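# Place the axle into the empty green saddle

## Task

Put the axle into the green saddle that currently holds nothing, leaving every other object standing exactly where it was. The axle must stay seated by itself, not held there by a robot, and the gripper must then release it and the arm must withdraw.

## Robot and tools

Robots: four identical i2rt Big YAM arms named arm1, arm2, arm3 and arm4. Each has six revolute joints, a two-finger gripper and a wrist camera (arm1_cam_wrist to arm4_cam_wrist). A fixed overhead room camera, cam_high, sits near [0.067, 0.179, 2.118] m looking down. Fully stretched, a hand reaches roughly 1.0 m from its joint 1 axis. With joints 1 and 6 at zero and the hand level and forward, the wrist camera rides on top of the hand and sees the fingertips.

Frames: everything shares one scene frame with its origin on the floor and +z upward. The hand point is the midpoint between the fingertips; the hand z axis runs along the fingers and the fingers open and close along the hand y axis. Foot poses exist but are never printed.

execute_actions: argument actions is a list holding one action or nothing. An action is an object keyed by arm name; each arm entry has one key, joints, an object of absolute joint targets (not offsets) by name. Names, units and allowed ranges: joint1_rad -2.879 to 2.879 (base yaw, positive turns counter-clockwise seen from above, zero points the way the foot faces); joint2_rad 0 to 3.141 (shoulder, zero has the upper arm pointing back roughly level, increasing lifts it up then forward); joint3_rad 0 to 3.019 (elbow, zero is folded, increasing opens); joint4_rad -1.692 to 1.57 (hand pitch, positive tips fingers up); joint5_rad -1.57 to 1.57 (hand side swing, positive to the arm's right); joint6_rad -2.094 to 2.094 (hand roll, positive clockwise viewed from behind); gripper_m 0 to 0.093 (fingertip gap in metres, absolute). Completion tolerances are ±0.045, ±0.14, ±0.09, ±0.055, ±0.03, ±0.035 rad and ±0.003 m respectively. Any subset of arms and joints may appear; all named motions start together and may finish at different times, and each joint moves at its own rate, so the hand can sweep a wide path. A joint or arm left out may still be driving toward an earlier target. An unknown key or out-of-range number makes the whole call rejected with no motion. One action runs at most 15 s. Argument cameras is an optional list of camera names (or "all"); omitted, null or ["all"] returns every camera, [] returns none, an unknown name rejects the call. An empty actions list just reports state and pictures. The result gives each robot's state and one image per requested camera, ordered as listed on the pictures line. If a result reports a stop, later motion, wait and finished_scene calls in that same reply are skipped.

wait: seconds from 0 to 10; nothing new is commanded, the simulation keeps going, and it returns the same as an empty action.

zoom_image: camera (one of the five names) and region [x0, y0, x1, y1] in pixels of that camera's most recent full image, origin at the top-left, at most 504 by 504. Returns a magnified view.

finished_scene: scene, the integer number of the current scene. Irreversible; the result says whether the goal was met, and it must still hold when the scene closes.

Reading results: joint_positions gives actual joint values. joint_status tells how each commanded motion ended. off_target means the joint stopped short and may still push. contact_stop or time_out means it now holds where it stopped; a joint that timed out may instead keep a target within 0.375, 0.375, 0.113, 0.225, 0.075, 0.3 rad (joints 1 to 6) of its position and continue moving there if freed. on_its_own lists joints not commanded this call; its "held at" value is the target held, not the position. To relieve a pushing joint, command it to its reported position. "joint command not followed" (often with a cause line) means a safety check refused that arm's joint targets, though a gripper target in the same action still runs; such joints show not_followed and the arm may retry them on later actions until valid targets arrive or the path clears. Tiny target changes may produce no motion. Joints carrying a load sag slowly.

Calibration: wrist cameras are 504x504 fisheye (D=[0.2,0,0,0]); cam_high is 504x504 pinhole with radial distortion, fovy about 94.9 degrees. Each camera has K and T_world_to_cam (scene frame to camera frame, metres); wrist poses derive from joint readings and can be off by more than the calibration error. The room camera may differ by up to about 2.3 degrees and 9 mm; results list cameras whose numbers changed.

Heat: holding loads or pushing warms motors, even between calls. A MOTOR HOT line appears from 85 °C; at 100 °C an OVER-TEMPERATURE FAULT releases that arm and gripper so it falls, and its unfinished keys read limit_stop_at_motor_heat (resend targets afterward).

Avoid: knocking any object off the work area or onto the floor (fails the task); firm pressing between two robots (fails and ends the run) and hard collisions between arms, since the anti-collision check can be late and ignores fingers, gripper housings and wrist cameras; dropping, slipping or slamming objects; sustained hard pushing against anything. Arms do not coordinate with one another. Loose objects may occasionally get a brief external nudge. Finish with the axle resting in the saddle, gripper open, arm moved away.

Each tool is called after ">>>" by a JSON object that holds its "op" and its "data", one argument or row to a line.

## Session

>>> {"op": "execute_actions", "data": {
  "actions": []
}}

Scene clock: 0.00 s.
arm1.joint_positions: joint1_rad=+0.880 joint2_rad=+0.599 joint3_rad=+1.417 joint4_rad=-1.211 joint5_rad=-0.025 joint6_rad=+0.064 gripper_m=+0.094
arm1.joint_status: not commanded
arm1.hand: x=-0.4594 y=+0.1993 z=+1.3528 quat_wxyz=(-0.531, -0.305, -0.773, +0.162) (m; scene frame)
arm2.joint_positions: joint1_rad=+0.842 joint2_rad=+0.459 joint3_rad=+1.431 joint4_rad=-1.348 joint5_rad=-0.128 joint6_rad=-0.158 gripper_m=+0.094
arm2.joint_status: not commanded
arm2.hand: x=-0.7688 y=-0.2615 z=+1.3888 quat_wxyz=(-0.195, +0.801, -0.201, -0.529) (m; scene frame)
arm3.joint_positions: joint1_rad=+0.637 joint2_rad=+0.615 joint3_rad=+1.330 joint4_rad=-1.398 joint5_rad=-0.298 joint6_rad=-0.460 gripper_m=+0.094
arm3.joint_status: not commanded
arm3.hand: x=+0.8000 y=+0.1901 z=+1.3337 quat_wxyz=(-0.412, -0.171, -0.877, +0.179) (m; scene frame)
arm4.joint_positions: joint1_rad=+0.769 joint2_rad=+0.450 joint3_rad=+1.461 joint4_rad=-1.252 joint5_rad=+0.036 joint6_rad=+0.104 gripper_m=+0.095
arm4.joint_status: not commanded
arm4.hand: x=+0.5460 y=-0.2403 z=+1.3924 quat_wxyz=(-0.218, +0.701, -0.349, -0.582) (m; scene frame)
pictures: arm1_cam_wrist, arm2_cam_wrist, arm3_cam_wrist, arm4_cam_wrist, cam_high
Images, in order (width x height): arm1_cam_wrist 504x504, arm2_cam_wrist 504x504, arm3_cam_wrist 504x504, arm4_cam_wrist 504x504, cam_high 504x504.

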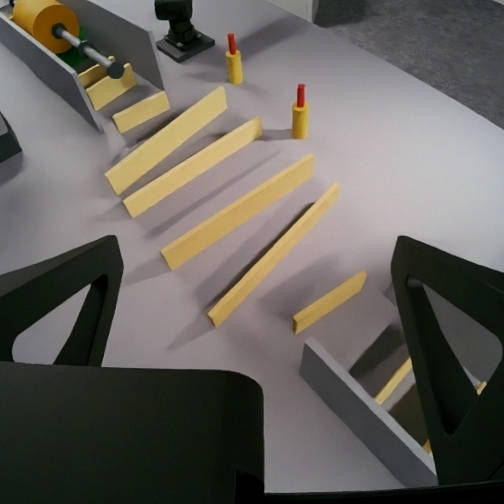

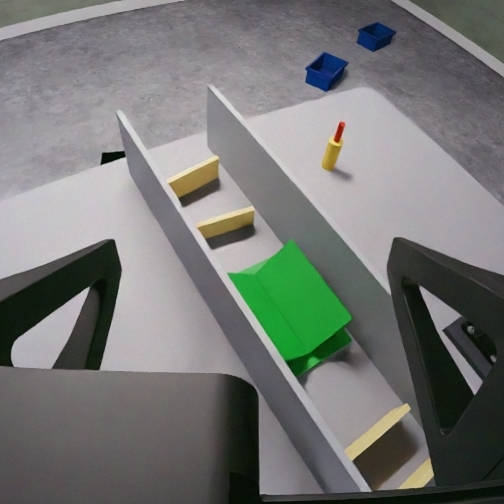

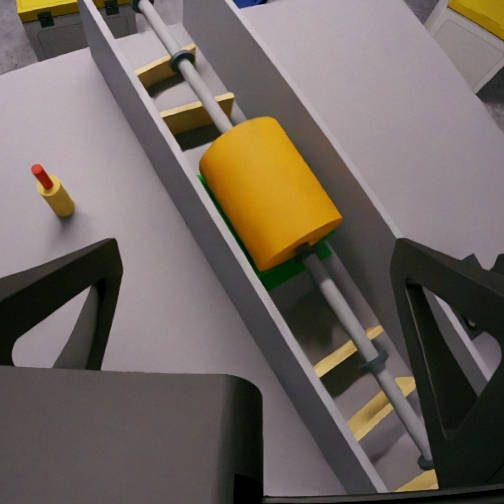

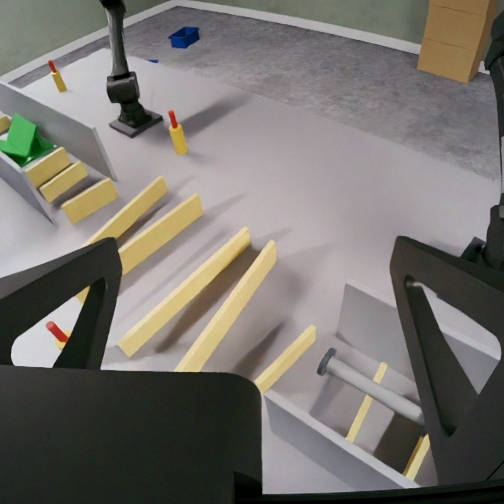

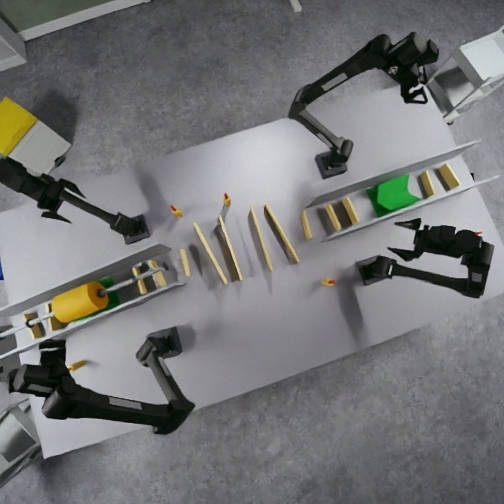

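>>> {"op": "zoom_image", "data": {
  "camera": "cam_high",
  "region": [0, 190, 252, 400]
}}

>>> {"op": "zoom_image", "data": {
  "camera": "cam_high",
  "region": [252, 110, 504, 320]
}}

>>> {"op": "execute_actions", "data": {
  "actions": [
    {"arm1":{"joints":{"joint1_rad":0.9,"joint2_rad":0.3,"joint3_rad":0.9,"joint4_rad":-0.6,"joint5_rad":0,"joint6_rad":0}},"arm2":{"joints":{"joint1_rad":0.9,"joint2_rad":0.9,"joint3_rad":1.2,"joint4_rad":-1.2,"joint5_rad":0,"joint6_rad":0}},"arm3":{"joints":{"joint1_rad":0.6,"joint2_rad":1.0,"joint3_rad":1.0,"joint4_rad":-1.4,"joint5_rad":0,"joint6_rad":0}},"arm4":{"joints":{"joint1_rad":0.8,"joint2_rad":1.0,"joint3_rad":1.5,"joint4_rad":-1.5,"joint5_rad":0,"joint6_rad":0}}}
  ]
}}

Region (0, 190, 252, 400) of cam_high's 504x504 image, scaled by 2.000, with more detail than that image has.

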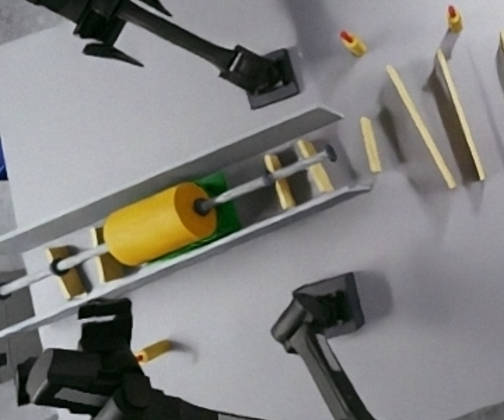

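Region (252, 110, 504, 320) of cam_high's 504x504 image, scaled by 2.000, with more detail than that image has.

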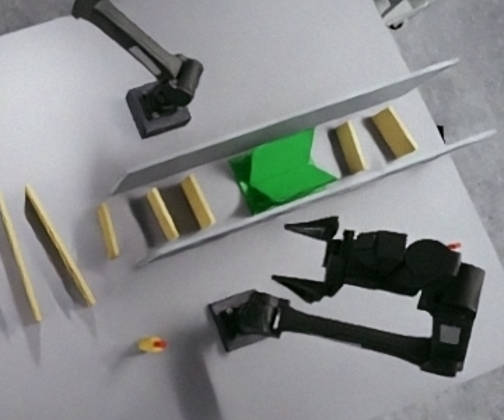

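Scene clock: 2.27 s.
arm1.joint_positions: joint1_rad=+0.893 joint2_rad=+0.300 joint3_rad=+0.888 joint4_rad=-0.623 joint5_rad=-0.003 joint6_rad=+0.015 gripper_m=+0.094
arm1.joint_status: all done
arm1.hand: x=-0.4534 y=+0.1939 z=+1.2788 quat_wxyz=(-0.657, -0.248, -0.675, +0.227) (m; scene frame)
arm2.joint_positions: joint1_rad=+0.887 joint2_rad=+0.898 joint3_rad=+1.178 joint4_rad=-1.212 joint5_rad=-0.004 joint6_rad=-0.010 gripper_m=+0.094
arm2.joint_status: all done
arm2.hand: x=-0.9114 y=-0.1251 z=+1.1811 quat_wxyz=(-0.106, +0.895, -0.317, -0.296) (m; scene frame)
arm3.joint_positions: joint1_rad=+0.609 joint2_rad=+1.010 joint3_rad=+0.989 joint4_rad=-1.398 joint5_rad=-0.004 joint6_rad=-0.013 gripper_m=+0.094
arm3.joint_status: all done
arm3.hand: x=+0.7946 y=+0.0983 z=+1.0656 quat_wxyz=(-0.072, -0.478, -0.875, +0.033) (m; scene frame)
arm4.joint_positions: joint1_rad=+0.792 joint2_rad=+0.997 joint3_rad=+1.488 joint4_rad=-1.489 joint5_rad=+0.004 joint6_rad=+0.011 gripper_m=+0.095
arm4.joint_status: all done
arm4.hand: x=+0.3984 y=-0.1138 z=+1.2323 quat_wxyz=(-0.104, +0.887, -0.362, -0.269) (m; scene frame)
pictures: arm1_cam_wrist, arm2_cam_wrist, arm3_cam_wrist, arm4_cam_wrist, cam_high
camera_calibration (this result's frames):
arm1_cam_wrist: T_world_to_cam=[[-0.637444, -0.77037, -0.0140023, -0.123893], [-0.475895, 0.407943, -0.77917, 0.704406], [0.605961, -0.490014, -0.626656, 1.2937], [0, 0, 0, 1]] pos_world=[-0.527683, 0.251129, 1.35782]
arm2_cam_wrist: T_world_to_cam=[[0.631302, 0.775521, -0.00510114, 0.679557], [0.775537, -0.631287, 0.00433679, 0.625635], [0.000142983, -0.00669395, -0.999978, 1.30113], [0, 0, 0, 1]] pos_world=[-0.914395, -0.123345, 1.30186]
arm3_cam_wrist: T_world_to_cam=[[-0.833671, -0.551764, -0.0234543, 0.741115], [-0.501039, 0.737802, 0.452337, -0.150087], [-0.232279, 0.388852, -0.891539, 1.22509], [0, 0, 0, 1]] pos_world=[0.827209, 0.0432765, 1.17749]
arm4_cam_wrist: T_world_to_cam=[[0.698323, 0.71576, -0.00570046, -0.189243], [0.714979, -0.697139, 0.0529402, -0.424257], [0.0339184, -0.041045, -0.998581, 1.33724], [0, 0, 0, 1]] pos_world=[0.39013, -0.105426, 1.35672]
Images, in order (width x height): arm1_cam_wrist 504x504, arm2_cam_wrist 504x504, arm3_cam_wrist 504x504, arm4_cam_wrist 504x504, cam_high 504x504.

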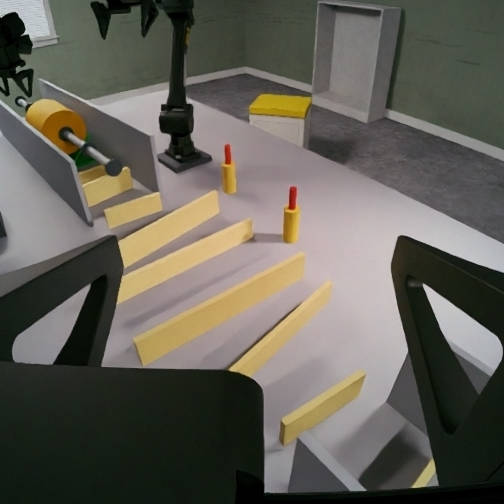

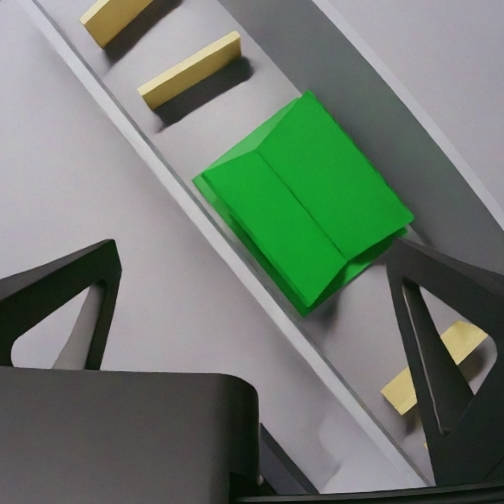

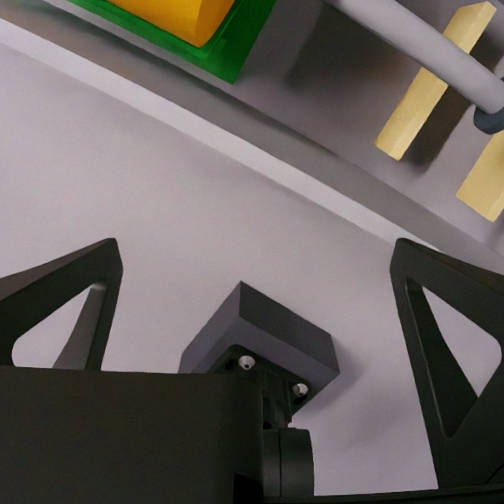

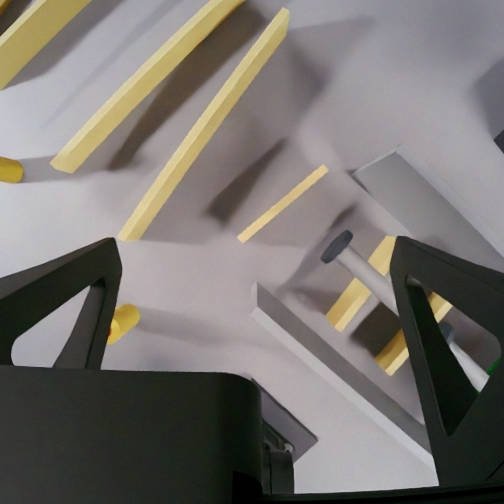

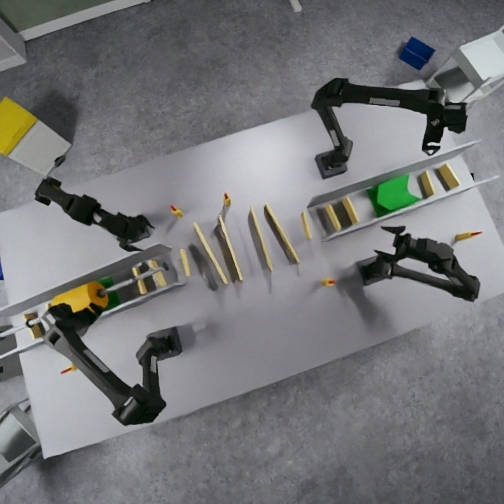

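>>> {"op": "execute_actions", "data": {
  "actions": [
    {"arm1":{"joints":{"joint4_rad":-1.5}},"arm2":{"joints":{"joint3_rad":1.9}},"arm3":{"joints":{"joint2_rad":0.4}},"arm4":{"joints":{"joint1_rad":1.5}}}
  ],
  "cameras": ["cam_high","arm3_cam_wrist"]
}}

Scene clock: 5.37 s.
arm1.joint_positions: joint1_rad=+0.893 joint2_rad=+0.300 joint3_rad=+0.888 joint4_rad=-1.486 joint5_rad=-0.003 joint6_rad=+0.015 gripper_m=+0.094
arm1.joint_status: all done
arm1.hand: x=-0.5243 y=+0.2532 z=+1.0952 quat_wxyz=(-0.313, -0.325, -0.886, +0.106) (m; scene frame)
arm2.joint_positions: joint1_rad=+0.887 joint2_rad=+0.896 joint3_rad=+1.880 joint4_rad=-1.208 joint5_rad=-0.004 joint6_rad=-0.010 gripper_m=+0.094
arm2.joint_status: all done
arm2.hand: x=-0.8625 y=-0.1653 z=+1.5361 quat_wxyz=(-0.213, +0.737, -0.260, -0.586) (m; scene frame)
arm3.joint_positions: joint1_rad=+0.609 joint2_rad=+0.396 joint3_rad=+0.989 joint4_rad=-1.398 joint5_rad=-0.004 joint6_rad=-0.013 gripper_m=+0.094
arm3.joint_status: all done
arm3.hand: x=+0.7340 y=+0.1927 z=+1.2040 quat_wxyz=(-0.332, -0.445, -0.812, +0.179) (m; scene frame)
arm4.joint_positions: joint1_rad=+1.497 joint2_rad=+0.997 joint3_rad=+1.488 joint4_rad=-1.489 joint5_rad=+0.001 joint6_rad=+0.009 gripper_m=+0.095
arm4.joint_status: all done
arm4.hand: x=+0.3034 y=-0.3314 z=+1.2329 quat_wxyz=(-0.009, +0.957, -0.032, -0.289) (m; scene frame)
pictures: arm3_cam_wrist, cam_high
camera_calibration (this result's frames):
arm3_cam_wrist: T_world_to_cam=[[-0.832478, -0.554027, -0.00588361, 0.724366], [-0.547562, 0.824293, -0.143935, 0.42274], [0.0845936, -0.116601, -0.98957, 1.28055], [0, 0, 0, 1]] pos_world=[0.726169, 0.20217, 1.3323]
Images, in order (width x height): arm3_cam_wrist 504x504, cam_high 504x504.

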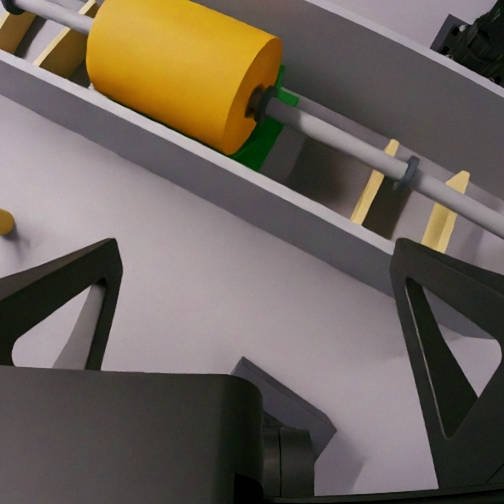

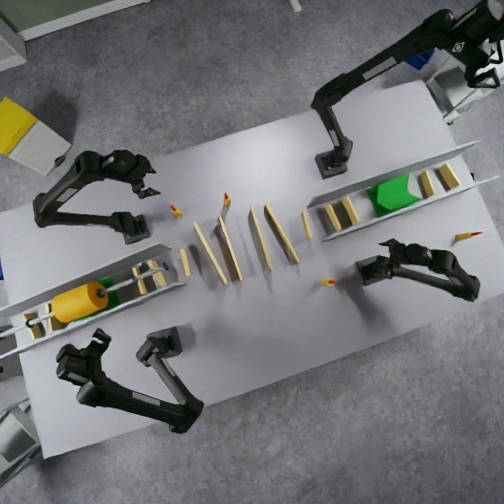

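>>> {"op": "execute_actions", "data": {
  "actions": [
    {"arm4":{"joints":{"joint1_rad":-0.95,"joint6_rad":0.53,"joint2_rad":0.9,"joint4_rad":-1.69}},"arm3":{"joints":{"joint1_rad":0.405,"joint6_rad":1.83}},"arm2":{"joints":{"joint1_rad":-0.9,"joint3_rad":1.3,"joint4_rad":-1.6}},"arm1":{"joints":{"joint1_rad":0.4}}}
  ],
  "cameras": []
}}

>>> {"op": "execute_actions", "data": {
  "actions": [
    {"arm4":{"joints":{"joint2_rad":2.05,"joint3_rad":2.325}},"arm3":{"joints":{"joint2_rad":1.371,"joint3_rad":1.29,"joint4_rad":-1.49}}}
  ],
  "cameras": ["cam_high","arm3_cam_wrist","arm4_cam_wrist"]
}}

Scene clock: 12.80 s.
arm1.joint_positions: joint1_rad=+0.405 joint2_rad=+0.300 joint3_rad=+0.888 joint4_rad=-1.486 joint5_rad=-0.002 joint6_rad=+0.014 gripper_m=+0.094
arm1.joint_status: all done
arm1.hand: x=-0.5832 y=+0.2095 z=+1.0949 quat_wxyz=(-0.277, -0.530, -0.782, +0.179) (m; scene frame)
arm2.joint_positions: joint1_rad=-0.889 joint2_rad=+0.910 joint3_rad=+1.298 joint4_rad=-1.588 joint5_rad=-0.001 joint6_rad=-0.009 gripper_m=+0.094
arm2.joint_status: all done
arm2.hand: x=-0.4163 y=-0.1719 z=+1.1901 quat_wxyz=(-0.173, +0.329, -0.926, -0.060) (m; scene frame)
arm3.joint_positions: joint1_rad=+0.411 joint2_rad=+0.396 joint3_rad=+0.989 joint4_rad=-1.398 joint5_rad=-0.004 joint6_rad=+1.817 gripper_m=+0.094
arm3.joint_status: all done
arm3.hand: x=+0.7009 y=+0.1763 z=+1.2036 quat_wxyz=(-0.357, -0.925, -0.051, -0.118) (m; scene frame)
arm4.joint_positions: joint1_rad=-0.945 joint2_rad=+0.903 joint3_rad=+1.488 joint4_rad=-1.668 joint5_rad=+0.001 joint6_rad=+0.520 gripper_m=+0.095
arm4.joint_status: all done
joint sent to its limit — the command would take arm4.joint4_rad past its lower limit, so that joint was sent only as far as its limit.
arm4.hand: x=+0.8664 y=-0.1878 z=+1.2303 quat_wxyz=(-0.195, +0.058, -0.970, -0.134) (m; scene frame)
pictures: none
No camera images: the call's "cameras" was empty. Leave "cameras" out to get every camera's image.

Scene clock: 14.77 s.
arm1.joint_positions: joint1_rad=+0.405 joint2_rad=+0.300 joint3_rad=+0.888 joint4_rad=-1.486 joint5_rad=-0.002 joint6_rad=+0.014 gripper_m=+0.094
arm1.joint_status: not commanded
arm1.hand: x=-0.5832 y=+0.2095 z=+1.0949 quat_wxyz=(-0.277, -0.530, -0.782, +0.179) (m; scene frame)
arm2.joint_positions: joint1_rad=-0.889 joint2_rad=+0.910 joint3_rad=+1.298 joint4_rad=-1.588 joint5_rad=-0.001 joint6_rad=-0.009 gripper_m=+0.094
arm2.joint_status: not commanded
arm2.hand: x=-0.4163 y=-0.1719 z=+1.1901 quat_wxyz=(-0.173, +0.329, -0.926, -0.060) (m; scene frame)
arm3.joint_positions: joint1_rad=+0.411 joint2_rad=+1.374 joint3_rad=+1.270 joint4_rad=-1.480 joint5_rad=-0.004 joint6_rad=+1.818 gripper_m=+0.094
arm3.joint_status: all done
arm3.hand: x=+0.7748 y=-0.0160 z=+1.0589 quat_wxyz=(+0.006, -0.998, -0.056, -0.006) (m; scene frame)
arm4.joint_positions: joint1_rad=-0.945 joint2_rad=+2.059 joint3_rad=+2.279 joint4_rad=-1.677 joint5_rad=+0.001 joint6_rad=+0.520 gripper_m=+0.095
arm4.joint_status: all done
arm4.hand: x=+1.1724 y=+0.0440 z=+1.0358 quat_wxyz=(-0.041, +0.061, -0.997, -0.033) (m; scene frame)
pictures: arm3_cam_wrist, arm4_cam_wrist, cam_high
camera_calibration (this result's frames):
arm3_cam_wrist: T_world_to_cam=[[-0.122424, 0.992477, -0.00108358, 0.111345], [0.795711, 0.0988051, 0.597563, -1.24136], [0.593175, 0.0722939, -0.801821, 0.519362], [0, 0, 0, 1]] pos_world=[0.693321, -0.0254018, 1.15835]
arm4_cam_wrist: T_world_to_cam=[[0.124918, -0.990518, -0.0571773, -0.0431535], [-0.840852, -0.136281, 0.523827, 0.454457], [-0.526652, -0.0173579, -0.849904, 1.62333], [0, 0, 0, 1]] pos_world=[1.24245, 0.0473672, 1.13915]
Images, in order (width x height): arm3_cam_wrist 504x504, arm4_cam_wrist 504x504, cam_high 504x504.

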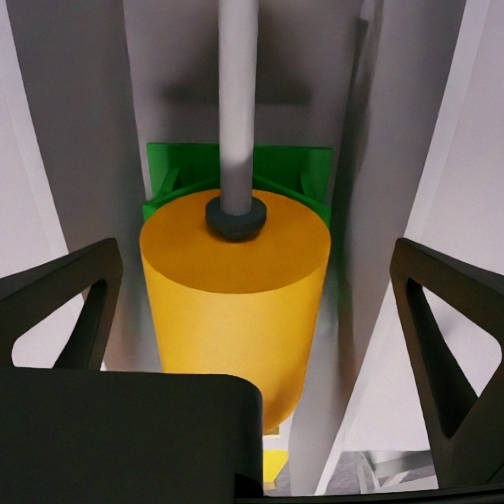

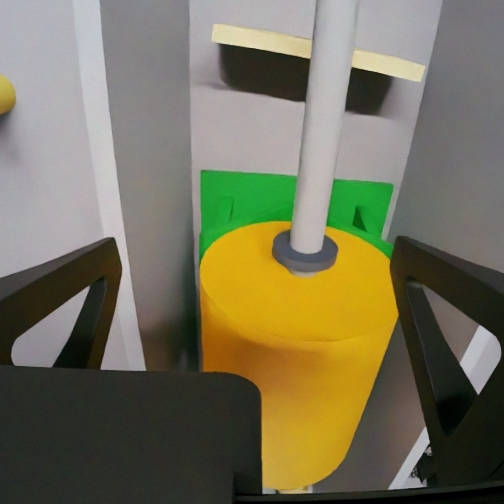

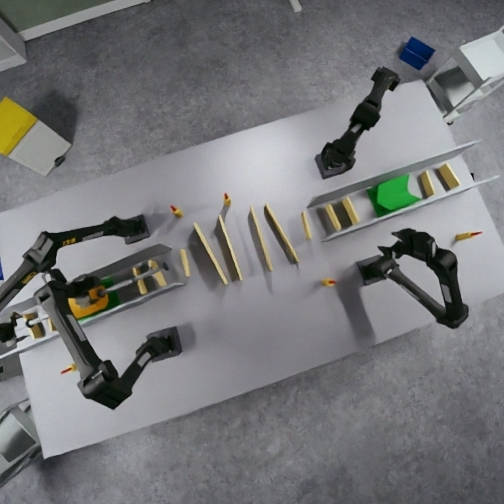

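>>> {"op": "execute_actions", "data": {
  "actions": [
    {"arm4":{"joints":{"joint1_rad":-0.99,"gripper_m":0.06,"joint2_rad":2.03,"joint3_rad":2.15,"joint4_rad":-1.65}},"arm3":{"joints":{"joint1_rad":0.395,"joint6_rad":1.85,"gripper_m":0.06}}}
  ],
  "cameras": []
}}

>>> {"op": "execute_actions", "data": {
  "actions": [
    {"arm4":{"joints":{"joint2_rad":2.05,"joint3_rad":1.98,"joint4_rad":-1.488}},"arm3":{"joints":{"joint2_rad":1.485,"joint3_rad":1.04,"joint4_rad":-1.118}}}
  ],
  "cameras": ["arm3_cam_wrist","arm4_cam_wrist"]
}}

Scene clock: 16.60 s.
arm1.joint_positions: joint1_rad=+0.405 joint2_rad=+0.300 joint3_rad=+0.888 joint4_rad=-1.486 joint5_rad=-0.002 joint6_rad=+0.014 gripper_m=+0.094
arm1.joint_status: not commanded
arm1.hand: x=-0.5832 y=+0.2095 z=+1.0949 quat_wxyz=(-0.277, -0.530, -0.782, +0.179) (m; scene frame)
arm2.joint_positions: joint1_rad=-0.889 joint2_rad=+0.910 joint3_rad=+1.298 joint4_rad=-1.588 joint5_rad=-0.001 joint6_rad=-0.009 gripper_m=+0.094
arm2.joint_status: not commanded
arm2.hand: x=-0.4163 y=-0.1719 z=+1.1901 quat_wxyz=(-0.173, +0.329, -0.926, -0.060) (m; scene frame)
arm3.joint_positions: joint1_rad=+0.406 joint2_rad=+1.374 joint3_rad=+1.270 joint4_rad=-1.480 joint5_rad=-0.004 joint6_rad=+1.837 gripper_m=+0.060
arm3.joint_status: all done
arm3.hand: x=+0.7730 y=-0.0167 z=+1.0589 quat_wxyz=(+0.006, -0.999, -0.044, -0.006) (m; scene frame)
arm4.joint_positions: joint1_rad=-0.994 joint2_rad=+2.032 joint3_rad=+2.148 joint4_rad=-1.661 joint5_rad=+0.001 joint6_rad=+0.520 gripper_m=+0.060
arm4.joint_status: all done
arm4.hand: x=+1.1716 y=+0.0050 z=+1.0011 quat_wxyz=(-0.004, +0.037, -0.999, -0.009) (m; scene frame)
pictures: none
No camera images: the call's "cameras" was empty. Leave "cameras" out to get every camera's image.

Scene clock: 17.70 s.
arm1.joint_positions: joint1_rad=+0.405 joint2_rad=+0.300 joint3_rad=+0.888 joint4_rad=-1.486 joint5_rad=-0.002 joint6_rad=+0.014 gripper_m=+0.094
arm1.joint_status: not commanded
arm1.hand: x=-0.5832 y=+0.2095 z=+1.0949 quat_wxyz=(-0.277, -0.530, -0.782, +0.179) (m; scene frame)
arm2.joint_positions: joint1_rad=-0.889 joint2_rad=+0.910 joint3_rad=+1.298 joint4_rad=-1.588 joint5_rad=-0.001 joint6_rad=-0.009 gripper_m=+0.094
arm2.joint_status: not commanded
arm2.hand: x=-0.4163 y=-0.1719 z=+1.1901 quat_wxyz=(-0.173, +0.329, -0.926, -0.060) (m; scene frame)
arm3.joint_positions: joint1_rad=+0.406 joint2_rad=+1.498 joint3_rad=+1.037 joint4_rad=-1.131 joint5_rad=-0.004 joint6_rad=+1.838 gripper_m=+0.060
arm3.joint_status: all done
arm3.hand: x=+0.7773 y=-0.0240 z=+0.9265 quat_wxyz=(+0.010, -0.999, -0.044, -0.004) (m; scene frame)
arm4.joint_positions: joint1_rad=-0.994 joint2_rad=+2.050 joint3_rad=+1.978 joint4_rad=-1.501 joint5_rad=+0.001 joint6_rad=+0.520 gripper_m=+0.060
arm4.joint_status: all done
arm4.hand: x=+1.1705 y=+0.0053 z=+0.9255 quat_wxyz=(+0.008, +0.037, -0.999, -0.001) (m; scene frame)
pictures: arm3_cam_wrist, arm4_cam_wrist
camera_calibration (this result's frames):
arm3_cam_wrist: T_world_to_cam=[[-0.0982434, 0.995138, 0.00695982, 0.0932881], [0.799691, 0.0747817, 0.595737, -1.16539], [0.59232, 0.0640929, -0.803149, 0.413994], [0, 0, 0, 1]] pos_world=[0.695899, -0.0322188, 1.02612]
arm4_cam_wrist: T_world_to_cam=[[0.0749933, -0.997184, 0.000713406, -0.082648], [-0.792033, -0.0591302, 0.607608, 0.370288], [-0.605854, -0.0461315, -0.794237, 1.56927], [0, 0, 0, 1]] pos_world=[1.25023, 0.0118729, 1.02144]
Images, in order (width x height): arm3_cam_wrist 504x504, arm4_cam_wrist 504x504.

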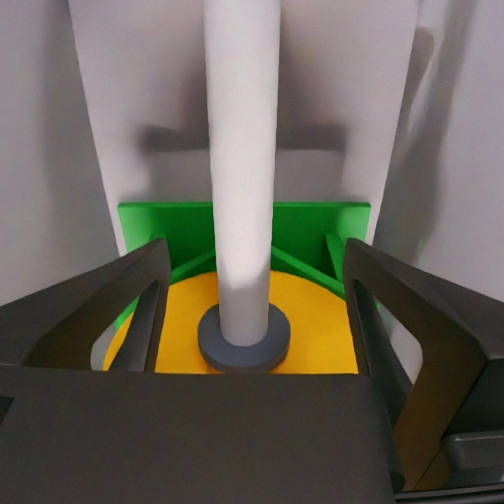

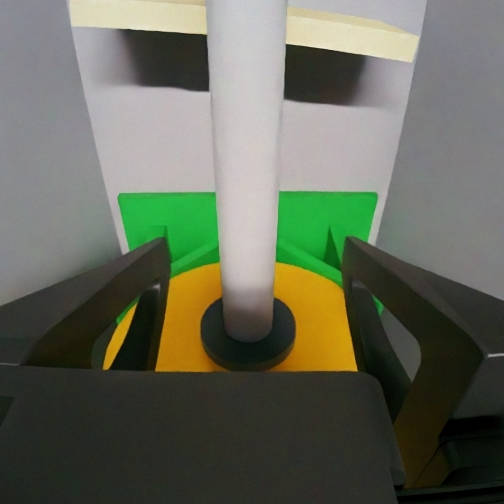

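>>> {"op": "execute_actions", "data": {
  "actions": [
    {"arm4":{"joints":{"joint1_rad":-0.98,"joint2_rad":2.075,"joint3_rad":1.84,"joint4_rad":-1.32}},"arm3":{"joints":{"joint1_rad":0.38,"joint2_rad":1.575,"joint3_rad":0.949,"joint4_rad":-0.922}}}
  ],
  "cameras": ["arm3_cam_wrist","arm4_cam_wrist"]
}}

Scene clock: 19.10 s.
arm1.joint_positions: joint1_rad=+0.405 joint2_rad=+0.300 joint3_rad=+0.888 joint4_rad=-1.486 joint5_rad=-0.002 joint6_rad=+0.014 gripper_m=+0.094
arm1.joint_status: not commanded
arm1.hand: x=-0.5832 y=+0.2095 z=+1.0949 quat_wxyz=(-0.277, -0.530, -0.782, +0.179) (m; scene frame)
arm2.joint_positions: joint1_rad=-0.889 joint2_rad=+0.910 joint3_rad=+1.298 joint4_rad=-1.588 joint5_rad=-0.001 joint6_rad=-0.009 gripper_m=+0.094
arm2.joint_status: not commanded
arm2.hand: x=-0.4163 y=-0.1719 z=+1.1901 quat_wxyz=(-0.173, +0.329, -0.926, -0.060) (m; scene frame)
arm3.joint_positions: joint1_rad=+0.388 joint2_rad=+1.574 joint3_rad=+0.952 joint4_rad=-0.935 joint5_rad=-0.004 joint6_rad=+1.838 gripper_m=+0.060
arm3.joint_status: all done
arm3.hand: x=+0.7734 y=-0.0321 z=+0.8698 quat_wxyz=(-0.007, -0.999, -0.035, -0.010) (m; scene frame)
arm4.joint_positions: joint1_rad=-0.988 joint2_rad=+2.074 joint3_rad=+1.839 joint4_rad=-1.333 joint5_rad=+0.001 joint6_rad=+0.520 gripper_m=+0.060
arm4.joint_status: all done
arm4.hand: x=+1.1664 y=+0.0084 z=+0.8582 quat_wxyz=(+0.006, +0.040, -0.999, -0.003) (m; scene frame)
pictures: arm3_cam_wrist, arm4_cam_wrist
camera_calibration (this result's frames):
arm3_cam_wrist: T_world_to_cam=[[-0.0798647, 0.996426, -0.0275076, 0.117188], [0.793834, 0.0802681, 0.602814, -1.12939], [0.602868, 0.0263071, -0.797407, 0.356987], [0, 0, 0, 1]] pos_world=[0.69069, -0.0355066, 0.968699]
arm4_cam_wrist: T_world_to_cam=[[0.0814063, -0.996679, -0.00183308, -0.0845213], [-0.79413, -0.0659737, 0.604156, 0.413526], [-0.602271, -0.0477264, -0.796864, 1.5116], [0, 0, 0, 1]] pos_world=[1.24567, 0.0151846, 0.954554]
Images, in order (width x height): arm3_cam_wrist 504x504, arm4_cam_wrist 504x504.

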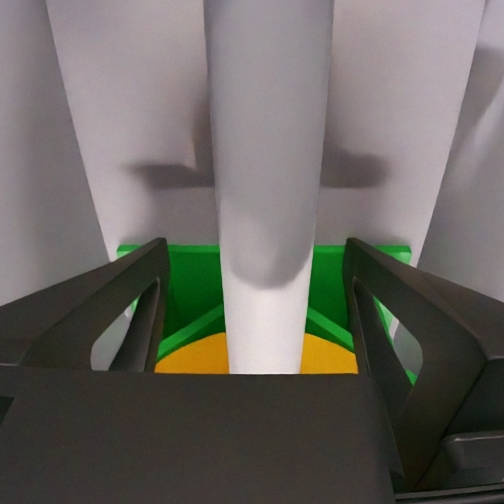

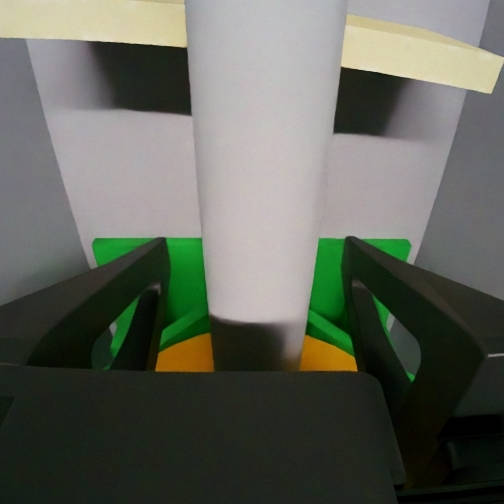

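>>> {"op": "execute_actions", "data": {
  "actions": [
    {"arm4":{"joints":{"gripper_m":0.0}},"arm3":{"joints":{"gripper_m":0.0}}}
  ],
  "cameras": []
}}

>>> {"op": "execute_actions", "data": {
  "actions": [
    {"arm4":{"joints":{"joint2_rad":2.04,"joint3_rad":1.94,"joint4_rad":-1.44}},"arm3":{"joints":{"joint2_rad":1.505,"joint3_rad":1.04,"joint4_rad":-1.085}}}
  ],
  "cameras": ["arm3_cam_wrist","arm4_cam_wrist"]
}}

Scene clock: 20.20 s.
arm1.joint_positions: joint1_rad=+0.405 joint2_rad=+0.300 joint3_rad=+0.888 joint4_rad=-1.486 joint5_rad=-0.002 joint6_rad=+0.014 gripper_m=+0.094
arm1.joint_status: not commanded
arm1.hand: x=-0.5832 y=+0.2095 z=+1.0949 quat_wxyz=(-0.277, -0.530, -0.782, +0.179) (m; scene frame)
arm2.joint_positions: joint1_rad=-0.889 joint2_rad=+0.910 joint3_rad=+1.298 joint4_rad=-1.588 joint5_rad=-0.001 joint6_rad=-0.009 gripper_m=+0.094
arm2.joint_status: not commanded
arm2.hand: x=-0.4163 y=-0.1719 z=+1.1901 quat_wxyz=(-0.173, +0.329, -0.926, -0.060) (m; scene frame)
arm3.joint_positions: joint1_rad=+0.388 joint2_rad=+1.574 joint3_rad=+0.950 joint4_rad=-0.939 joint5_rad=-0.006 joint6_rad=+1.836 gripper_m=+0.023
arm3.joint_status: gripper_m off_target (ended at +0.023, target +0.000)
arm3.hand: x=+0.7731 y=-0.0299 z=+0.8690 quat_wxyz=(-0.003, -0.999, -0.036, -0.010) (m; scene frame)
arm4.joint_positions: joint1_rad=-0.988 joint2_rad=+2.074 joint3_rad=+1.839 joint4_rad=-1.333 joint5_rad=+0.001 joint6_rad=+0.531 gripper_m=+0.023
arm4.joint_status: gripper_m off_target (ended at +0.023, target +0.000)
arm4.hand: x=+1.1664 y=+0.0083 z=+0.8582 quat_wxyz=(+0.005, +0.034, -0.999, -0.002) (m; scene frame)
pictures: none
No camera images: the call's "cameras" was empty. Leave "cameras" out to get every camera's image.

Scene clock: 21.03 s.
arm1.joint_positions: joint1_rad=+0.405 joint2_rad=+0.300 joint3_rad=+0.888 joint4_rad=-1.486 joint5_rad=-0.002 joint6_rad=+0.014 gripper_m=+0.094
arm1.joint_status: not commanded
arm1.hand: x=-0.5832 y=+0.2095 z=+1.0949 quat_wxyz=(-0.277, -0.530, -0.782, +0.179) (m; scene frame)
arm2.joint_positions: joint1_rad=-0.889 joint2_rad=+0.910 joint3_rad=+1.298 joint4_rad=-1.588 joint5_rad=-0.001 joint6_rad=-0.009 gripper_m=+0.094
arm2.joint_status: not commanded
arm2.hand: x=-0.4163 y=-0.1719 z=+1.1901 quat_wxyz=(-0.173, +0.329, -0.926, -0.060) (m; scene frame)
arm3.joint_positions: joint1_rad=+0.379 joint2_rad=+1.546 joint3_rad=+0.977 joint4_rad=-1.051 joint5_rad=+0.002 joint6_rad=+1.851 gripper_m=+0.023
arm3.joint_status: all done
arm3.hand: x=+0.7638 y=-0.0194 z=+0.8882 quat_wxyz=(+0.023, -0.999, -0.024, +0.002) (m; scene frame)
arm4.joint_positions: joint1_rad=-0.986 joint2_rad=+2.075 joint3_rad=+1.866 joint4_rad=-1.412 joint5_rad=-0.011 joint6_rad=+0.560 gripper_m=+0.023
arm4.joint_status: all done
arm4.hand: x=+1.1566 y=+0.0049 z=+0.8681 quat_wxyz=(+0.031, +0.020, -0.999, +0.007) (m; scene frame)
pictures: arm3_cam_wrist, arm4_cam_wrist
camera_calibration (this result's frames):
arm3_cam_wrist: T_world_to_cam=[[-0.0581418, 0.99776, 0.0330981, 0.0338843], [0.810751, 0.0278476, 0.584728, -1.13168], [0.582497, 0.0608315, -0.810554, 0.404988], [0, 0, 0, 1]] pos_world=[0.683576, -0.0269299, 0.988868]
arm4_cam_wrist: T_world_to_cam=[[0.0431296, -0.998937, 0.0162613, -0.058637], [-0.7649, -0.0225456, 0.643754, 0.331135], [-0.642703, -0.0402031, -0.76506, 1.53252], [0, 0, 0, 1]] pos_world=[1.24077, 0.010503, 0.960252]
Images, in order (width x height): arm3_cam_wrist 504x504, arm4_cam_wrist 504x504.

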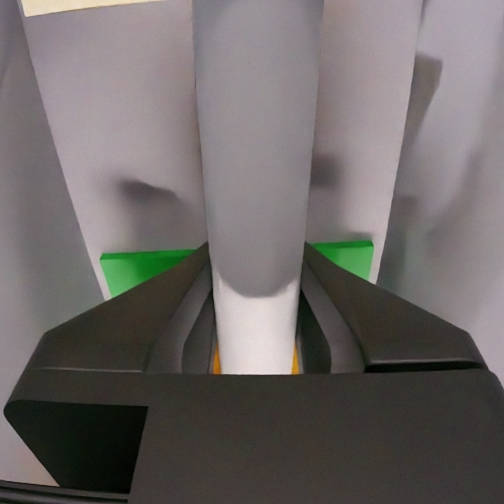

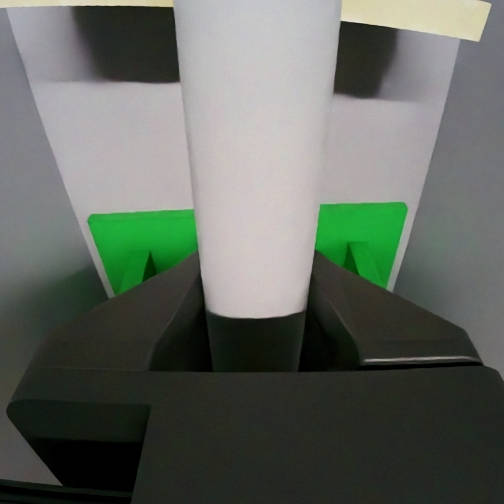

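>>> {"op": "execute_actions", "data": {
  "actions": [
    {"arm4":{"joints":{"joint2_rad":1.985,"joint3_rad":2.015,"joint4_rad":-1.45}},"arm3":{"joints":{"joint1_rad":0.39,"joint2_rad":1.47,"joint3_rad":1.105,"joint4_rad":-1.095}}}
  ],
  "cameras": []
}}

>>> {"op": "execute_actions", "data": {
  "actions": [
    {"arm4":{"joints":{"joint2_rad":1.955,"joint3_rad":2.105,"joint4_rad":-1.57}},"arm3":{"joints":{"joint2_rad":1.40,"joint3_rad":1.195,"joint4_rad":-1.255}}}
  ],
  "cameras": ["arm3_cam_wrist","arm4_cam_wrist","cam_high"]
}}

Scene clock: 22.27 s.
arm1.joint_positions: joint1_rad=+0.405 joint2_rad=+0.300 joint3_rad=+0.888 joint4_rad=-1.486 joint5_rad=-0.002 joint6_rad=+0.014 gripper_m=+0.094
arm1.joint_status: not commanded
arm1.hand: x=-0.5832 y=+0.2095 z=+1.0949 quat_wxyz=(-0.277, -0.530, -0.782, +0.179) (m; scene frame)
arm2.joint_positions: joint1_rad=-0.889 joint2_rad=+0.910 joint3_rad=+1.298 joint4_rad=-1.588 joint5_rad=-0.001 joint6_rad=-0.009 gripper_m=+0.094
arm2.joint_status: not commanded
arm2.hand: x=-0.4163 y=-0.1719 z=+1.1901 quat_wxyz=(-0.173, +0.329, -0.926, -0.060) (m; scene frame)
arm3.joint_positions: joint1_rad=+0.389 joint2_rad=+1.523 joint3_rad=+1.018 joint4_rad=-1.084 joint5_rad=-0.013 joint6_rad=+1.837 gripper_m=+0.023
arm3.joint_status: all done
arm3.hand: x=+0.7736 y=-0.0281 z=+0.9103 quat_wxyz=(+0.010, -0.999, -0.036, -0.009) (m; scene frame)
arm4.joint_positions: joint1_rad=-0.986 joint2_rad=+2.046 joint3_rad=+1.930 joint4_rad=-1.448 joint5_rad=-0.002 joint6_rad=+0.534 gripper_m=+0.023
arm4.joint_status: all done
arm4.hand: x=+1.1668 y=+0.0094 z=+0.9091 quat_wxyz=(+0.005, +0.034, -0.999, -0.004) (m; scene frame)
pictures: none
No camera images: the call's "cameras" was empty. Leave "cameras" out to get every camera's image.

Scene clock: 23.30 s.
arm1.joint_positions: joint1_rad=+0.405 joint2_rad=+0.300 joint3_rad=+0.888 joint4_rad=-1.486 joint5_rad=-0.002 joint6_rad=+0.014 gripper_m=+0.094
arm1.joint_status: not commanded
arm1.hand: x=-0.5832 y=+0.2095 z=+1.0949 quat_wxyz=(-0.277, -0.530, -0.782, +0.179) (m; scene frame)
arm2.joint_positions: joint1_rad=-0.889 joint2_rad=+0.910 joint3_rad=+1.298 joint4_rad=-1.588 joint5_rad=-0.001 joint6_rad=-0.009 gripper_m=+0.094
arm2.joint_status: not commanded
arm2.hand: x=-0.4163 y=-0.1719 z=+1.1901 quat_wxyz=(-0.173, +0.329, -0.926, -0.060) (m; scene frame)
arm3.joint_positions: joint1_rad=+0.389 joint2_rad=+1.441 joint3_rad=+1.109 joint4_rad=-1.243 joint5_rad=-0.005 joint6_rad=+1.839 gripper_m=+0.023
arm3.joint_status: all done
arm3.hand: x=+0.7713 y=-0.0275 z=+0.9734 quat_wxyz=(+0.002, -0.999, -0.035, -0.008) (m; scene frame)
arm4.joint_positions: joint1_rad=-0.986 joint2_rad=+2.008 joint3_rad=+2.028 joint4_rad=-1.565 joint5_rad=-0.002 joint6_rad=+0.539 gripper_m=+0.023
arm4.joint_status: all done
arm4.hand: x=+1.1642 y=+0.0068 z=+0.9701 quat_wxyz=(-0.004, +0.031, -0.999, -0.010) (m; scene frame)
pictures: arm3_cam_wrist, arm4_cam_wrist, cam_high
camera_calibration (this result's frames):
arm3_cam_wrist: T_world_to_cam=[[-0.0805556, 0.996709, -0.00904622, 0.0978146], [0.796641, 0.0698351, 0.600405, -1.19063], [0.599061, 0.0411594, -0.799645, 0.446229], [0, 0, 0, 1]] pos_world=[0.689065, -0.0327116, 1.07257]
arm4_cam_wrist: T_world_to_cam=[[0.0642016, -0.997808, -0.0160425, -0.0518748], [-0.805843, -0.061319, 0.588946, 0.372405], [-0.588639, -0.0248835, -0.808013, 1.59417], [0, 0, 0, 1]] pos_world=[1.24182, 0.010743, 1.06795]
Images, in order (width x height): arm3_cam_wrist 504x504, arm4_cam_wrist 504x504, cam_high 504x504.

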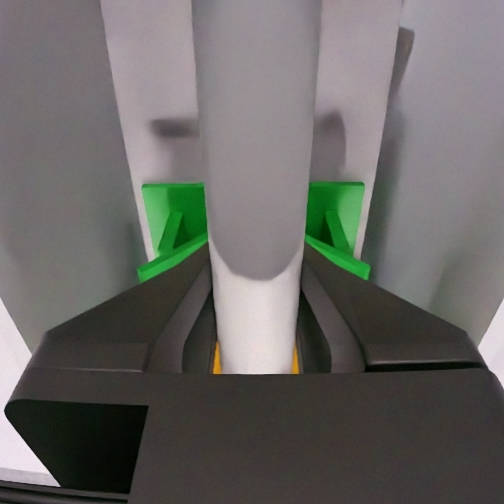

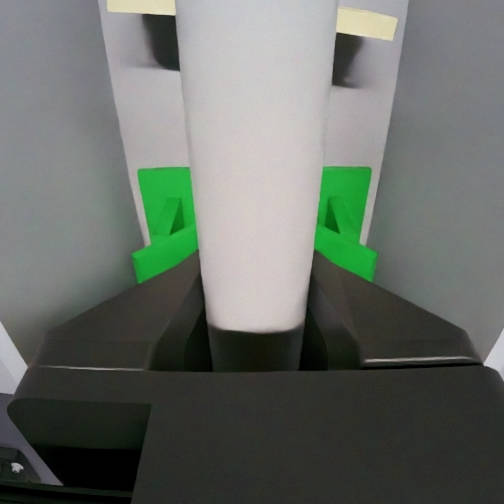

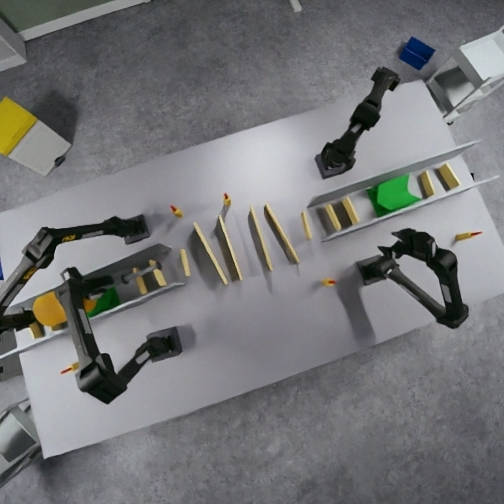

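>>> {"op": "execute_actions", "data": {
  "actions": [
    {"arm3":{"joints":{"joint1_rad":0.12,"joint2_rad":1.338,"joint3_rad":1.177,"joint4_rad":-1.285,"joint6_rad":1.56}},"arm4":{"joints":{"joint1_rad":-0.882,"joint2_rad":1.705,"joint3_rad":1.742,"joint4_rad":-1.465,"joint6_rad":0.64}},"arm2":{"joints":{"gripper_m":0.07,"joint1_rad":-1.1,"joint6_rad":0.38}}}
  ],
  "cameras": ["arm3_cam_wrist","arm4_cam_wrist"]
}}

Scene clock: 25.67 s.
arm1.joint_positions: joint1_rad=+0.405 joint2_rad=+0.300 joint3_rad=+0.888 joint4_rad=-1.486 joint5_rad=-0.002 joint6_rad=+0.014 gripper_m=+0.094
arm1.joint_status: not commanded
arm1.hand: x=-0.5832 y=+0.2095 z=+1.0949 quat_wxyz=(-0.277, -0.530, -0.782, +0.179) (m; scene frame)
arm2.joint_positions: joint1_rad=-1.090 joint2_rad=+0.910 joint3_rad=+1.298 joint4_rad=-1.588 joint5_rad=-0.001 joint6_rad=+0.369 gripper_m=+0.070
arm2.joint_status: all done
arm2.hand: x=-0.3853 y=-0.2201 z=+1.1901 quat_wxyz=(-0.167, +0.051, -0.982, -0.076) (m; scene frame)
arm3.joint_positions: joint1_rad=+0.122 joint2_rad=+1.378 joint3_rad=+1.109 joint4_rad=-1.291 joint5_rad=-0.008 joint6_rad=+1.551 gripper_m=+0.023
arm3.joint_status: all done
arm3.hand: x=+0.6660 y=-0.0357 z=+0.9955 quat_wxyz=(-0.005, -0.999, -0.045, -0.010) (m; scene frame)
arm4.joint_positions: joint1_rad=-0.873 joint2_rad=+1.740 joint3_rad=+1.715 joint4_rad=-1.489 joint5_rad=+0.006 joint6_rad=+0.632 gripper_m=+0.023
arm4.joint_status: all done
arm4.hand: x=+1.0586 y=+0.0073 z=+1.0023 quat_wxyz=(-0.017, +0.041, -0.999, -0.018) (m; scene frame)
pictures: arm3_cam_wrist, arm4_cam_wrist
camera_calibration (this result's frames):
arm3_cam_wrist: T_world_to_cam=[[-0.100037, 0.994665, -0.0251715, 0.126672], [0.791568, 0.0948876, 0.603669, -1.11845], [0.602837, 0.0404642, -0.796838, 0.521977], [0, 0, 0, 1]] pos_world=[0.583335, -0.0409905, 1.09429]
arm4_cam_wrist: T_world_to_cam=[[0.0836449, -0.996041, -0.0300917, -0.0505923], [-0.819818, -0.0859499, 0.566137, 0.306227], [-0.566482, -0.0226847, -0.823762, 1.55037], [0, 0, 0, 1]] pos_world=[1.13354, 0.0110978, 1.10225]
Images, in order (width x height): arm3_cam_wrist 504x504, arm4_cam_wrist 504x504.

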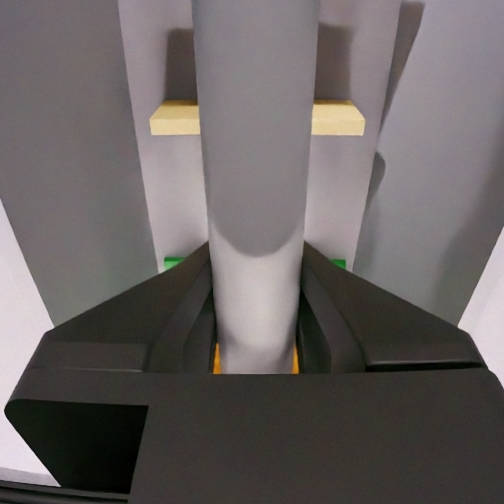

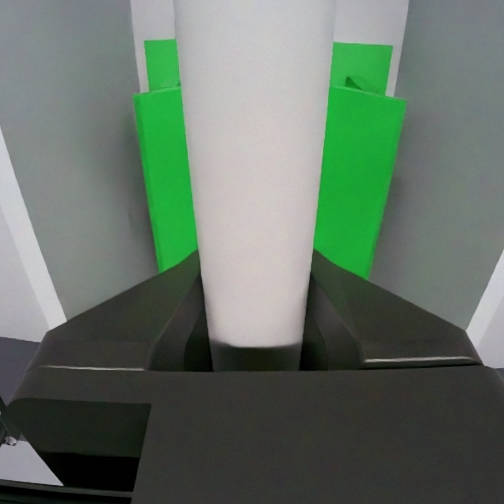

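>>> {"op": "execute_actions", "data": {
  "actions": [
    {"arm3":{"joints":{"joint1_rad":-0.14,"joint2_rad":1.37,"joint3_rad":1.21,"joint4_rad":-1.281,"joint6_rad":1.302}},"arm4":{"joints":{"joint1_rad":-0.755,"joint2_rad":1.51,"joint3_rad":1.44,"joint4_rad":-1.41,"joint6_rad":0.77}}}
  ],
  "cameras": []
}}

>>> {"op": "execute_actions", "data": {
  "actions": [
    {"arm3":{"joints":{"joint1_rad":-0.374,"joint2_rad":1.463,"joint3_rad":1.317,"joint4_rad":-1.289,"joint6_rad":1.068}},"arm4":{"joints":{"joint1_rad":-0.567,"joint2_rad":1.337,"joint3_rad":1.25,"joint4_rad":-1.40,"joint6_rad":0.955}}}
  ],
  "cameras": []
}}

>>> {"op": "execute_actions", "data": {
  "actions": [
    {"arm3":{"joints":{"joint1_rad":-0.56,"joint2_rad":1.60,"joint3_rad":1.493,"joint4_rad":-1.318,"joint6_rad":0.881}},"arm4":{"joints":{"joint1_rad":-0.316,"joint2_rad":1.208,"joint3_rad":1.135,"joint4_rad":-1.417,"joint6_rad":1.206}}}
  ],
  "cameras": ["arm3_cam_wrist","arm4_cam_wrist","cam_high"]
}}

Scene clock: 28.20 s.
arm1.joint_positions: joint1_rad=+0.405 joint2_rad=+0.300 joint3_rad=+0.888 joint4_rad=-1.486 joint5_rad=-0.002 joint6_rad=+0.014 gripper_m=+0.094
arm1.joint_status: not commanded
arm1.hand: x=-0.5832 y=+0.2095 z=+1.0949 quat_wxyz=(-0.277, -0.530, -0.782, +0.179) (m; scene frame)
arm2.joint_positions: joint1_rad=-1.090 joint2_rad=+0.910 joint3_rad=+1.298 joint4_rad=-1.588 joint5_rad=-0.001 joint6_rad=+0.370 gripper_m=+0.070
arm2.joint_status: not commanded
arm2.hand: x=-0.3853 y=-0.2201 z=+1.1901 quat_wxyz=(-0.167, +0.050, -0.982, -0.076) (m; scene frame)
arm3.joint_positions: joint1_rad=-0.149 joint2_rad=+1.390 joint3_rad=+1.120 joint4_rad=-1.288 joint5_rad=+0.002 joint6_rad=+1.313 gripper_m=+0.023
arm3.joint_status: joint3_rad time_out (moved +0.011 of +0.101); the others done
arm3.on_its_own: joint3_rad reads +1.120 and still pushes toward +1.210 since a time_out
arm3.hand: x=+0.5592 y=-0.0336 z=+0.9939 quat_wxyz=(-0.006, -1.000, -0.029, -0.004) (m; scene frame)
arm4.joint_positions: joint1_rad=-0.746 joint2_rad=+1.540 joint3_rad=+1.421 joint4_rad=-1.424 joint5_rad=+0.000 joint6_rad=+0.793 gripper_m=+0.023
arm4.joint_status: all done
arm4.hand: x=+0.9526 y=-0.0052 z=+0.9866 quat_wxyz=(-0.003, +0.024, -1.000, -0.012) (m; scene frame)
pictures: none
No camera images: the call's "cameras" was empty. Leave "cameras" out to get every camera's image.

not run: a stop came earlier in this reply.

not run: a stop came earlier in this reply.

>>> {"op": "execute_actions", "data": {
  "actions": [
    {"arm3":{"joints":{"joint1_rad":-0.374,"joint2_rad":1.48,"joint3_rad":1.31,"joint4_rad":-1.289,"joint6_rad":1.068}},"arm4":{"joints":{"joint1_rad":-0.567,"joint2_rad":1.34,"joint3_rad":1.24,"joint4_rad":-1.40,"joint6_rad":0.955}}}
  ],
  "cameras": []
}}

>>> {"op": "execute_actions", "data": {
  "actions": [
    {"arm3":{"joints":{"joint1_rad":-0.56,"joint2_rad":1.62,"joint3_rad":1.485,"joint4_rad":-1.318,"joint6_rad":0.881}},"arm4":{"joints":{"joint1_rad":-0.316,"joint2_rad":1.21,"joint3_rad":1.125,"joint4_rad":-1.417,"joint6_rad":1.206}}}
  ],
  "cameras": ["arm3_cam_wrist","arm4_cam_wrist","cam_high"]
}}

Scene clock: 29.57 s.
arm1.joint_positions: joint1_rad=+0.405 joint2_rad=+0.300 joint3_rad=+0.888 joint4_rad=-1.486 joint5_rad=-0.002 joint6_rad=+0.014 gripper_m=+0.094
arm1.joint_status: not commanded
arm1.hand: x=-0.5832 y=+0.2095 z=+1.0949 quat_wxyz=(-0.277, -0.530, -0.782, +0.179) (m; scene frame)
arm2.joint_positions: joint1_rad=-1.090 joint2_rad=+0.910 joint3_rad=+1.298 joint4_rad=-1.588 joint5_rad=-0.001 joint6_rad=+0.370 gripper_m=+0.070
arm2.joint_status: not commanded
arm2.hand: x=-0.3853 y=-0.2201 z=+1.1901 quat_wxyz=(-0.167, +0.050, -0.982, -0.076) (m; scene frame)
arm3.joint_positions: joint1_rad=-0.382 joint2_rad=+1.507 joint3_rad=+1.226 joint4_rad=-1.285 joint5_rad=+0.003 joint6_rad=+1.072 gripper_m=+0.023
arm3.joint_status: all done
arm3.hand: x=+0.4548 y=-0.0432 z=+0.9865 quat_wxyz=(-0.002, -0.999, -0.033, -0.003) (m; scene frame)
arm4.joint_positions: joint1_rad=-0.558 joint2_rad=+1.365 joint3_rad=+1.221 joint4_rad=-1.402 joint5_rad=+0.002 joint6_rad=+0.975 gripper_m=+0.023
arm4.joint_status: all done
arm4.hand: x=+0.8472 y=-0.0127 z=+0.9821 quat_wxyz=(+0.000, +0.027, -1.000, -0.012) (m; scene frame)
pictures: none
No camera images: the call's "cameras" was empty. Leave "cameras" out to get every camera's image.

Scene clock: 30.53 s.
arm1.joint_positions: joint1_rad=+0.405 joint2_rad=+0.300 joint3_rad=+0.888 joint4_rad=-1.486 joint5_rad=-0.002 joint6_rad=+0.014 gripper_m=+0.094
arm1.joint_status: not commanded
arm1.hand: x=-0.5832 y=+0.2095 z=+1.0949 quat_wxyz=(-0.277, -0.530, -0.782, +0.179) (m; scene frame)
arm2.joint_positions: joint1_rad=-1.090 joint2_rad=+0.910 joint3_rad=+1.298 joint4_rad=-1.588 joint5_rad=-0.001 joint6_rad=+0.370 gripper_m=+0.070
arm2.joint_status: not commanded
arm2.hand: x=-0.3853 y=-0.2201 z=+1.1901 quat_wxyz=(-0.167, +0.050, -0.982, -0.076) (m; scene frame)
arm3.joint_positions: joint1_rad=-0.567 joint2_rad=+1.648 joint3_rad=+1.399 joint4_rad=-1.311 joint5_rad=+0.000 joint6_rad=+0.886 gripper_m=+0.023
arm3.joint_status: all done
arm3.hand: x=+0.3525 y=-0.0502 z=+0.9867 quat_wxyz=(-0.005, -0.999, -0.033, -0.003) (m; scene frame)
arm4.joint_positions: joint1_rad=-0.309 joint2_rad=+1.238 joint3_rad=+1.100 joint4_rad=-1.408 joint5_rad=+0.004 joint6_rad=+1.221 gripper_m=+0.023
arm4.joint_status: all done
arm4.hand: x=+0.7438 y=-0.0191 z=+0.9818 quat_wxyz=(+0.001, +0.029, -1.000, -0.013) (m; scene frame)
pictures: arm3_cam_wrist, arm4_cam_wrist, cam_high
camera_calibration (this result's frames):
arm3_cam_wrist: T_world_to_cam=[[-0.0767389, 0.99679, -0.0228002, 0.0990472], [0.802456, 0.0753176, 0.591939, -0.856815], [0.591757, 0.0271286, -0.80566, 0.716443], [0, 0, 0, 1]] pos_world=[0.271197, -0.0536322, 1.08665]
arm4_cam_wrist: T_world_to_cam=[[0.058702, -0.998014, -0.0228361, -0.0397946], [-0.800209, -0.0607194, 0.59664, 0.0134579], [-0.596842, -0.0167504, -0.802184, 1.35602], [0, 0, 0, 1]] pos_world=[0.822437, -0.0161845, 1.07884]
Images, in order (width x height): arm3_cam_wrist 504x504, arm4_cam_wrist 504x504, cam_high 504x504.

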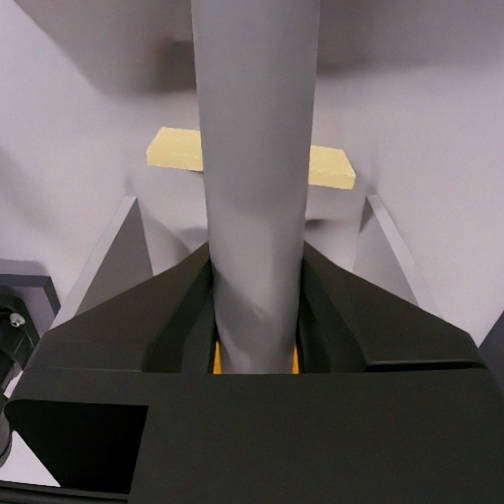

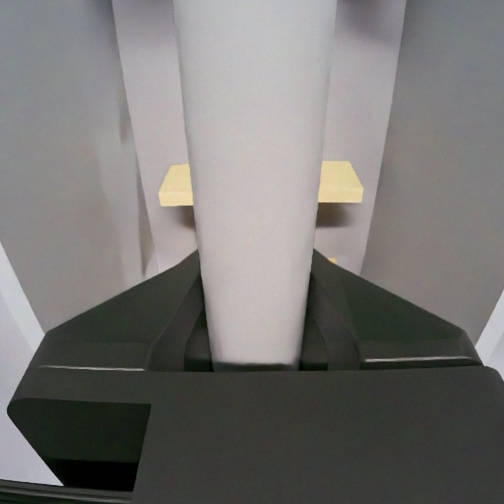

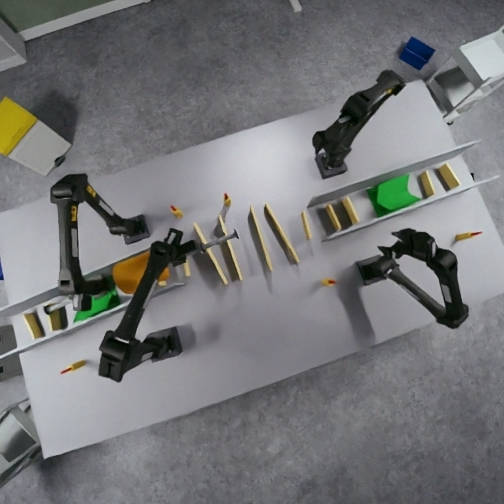

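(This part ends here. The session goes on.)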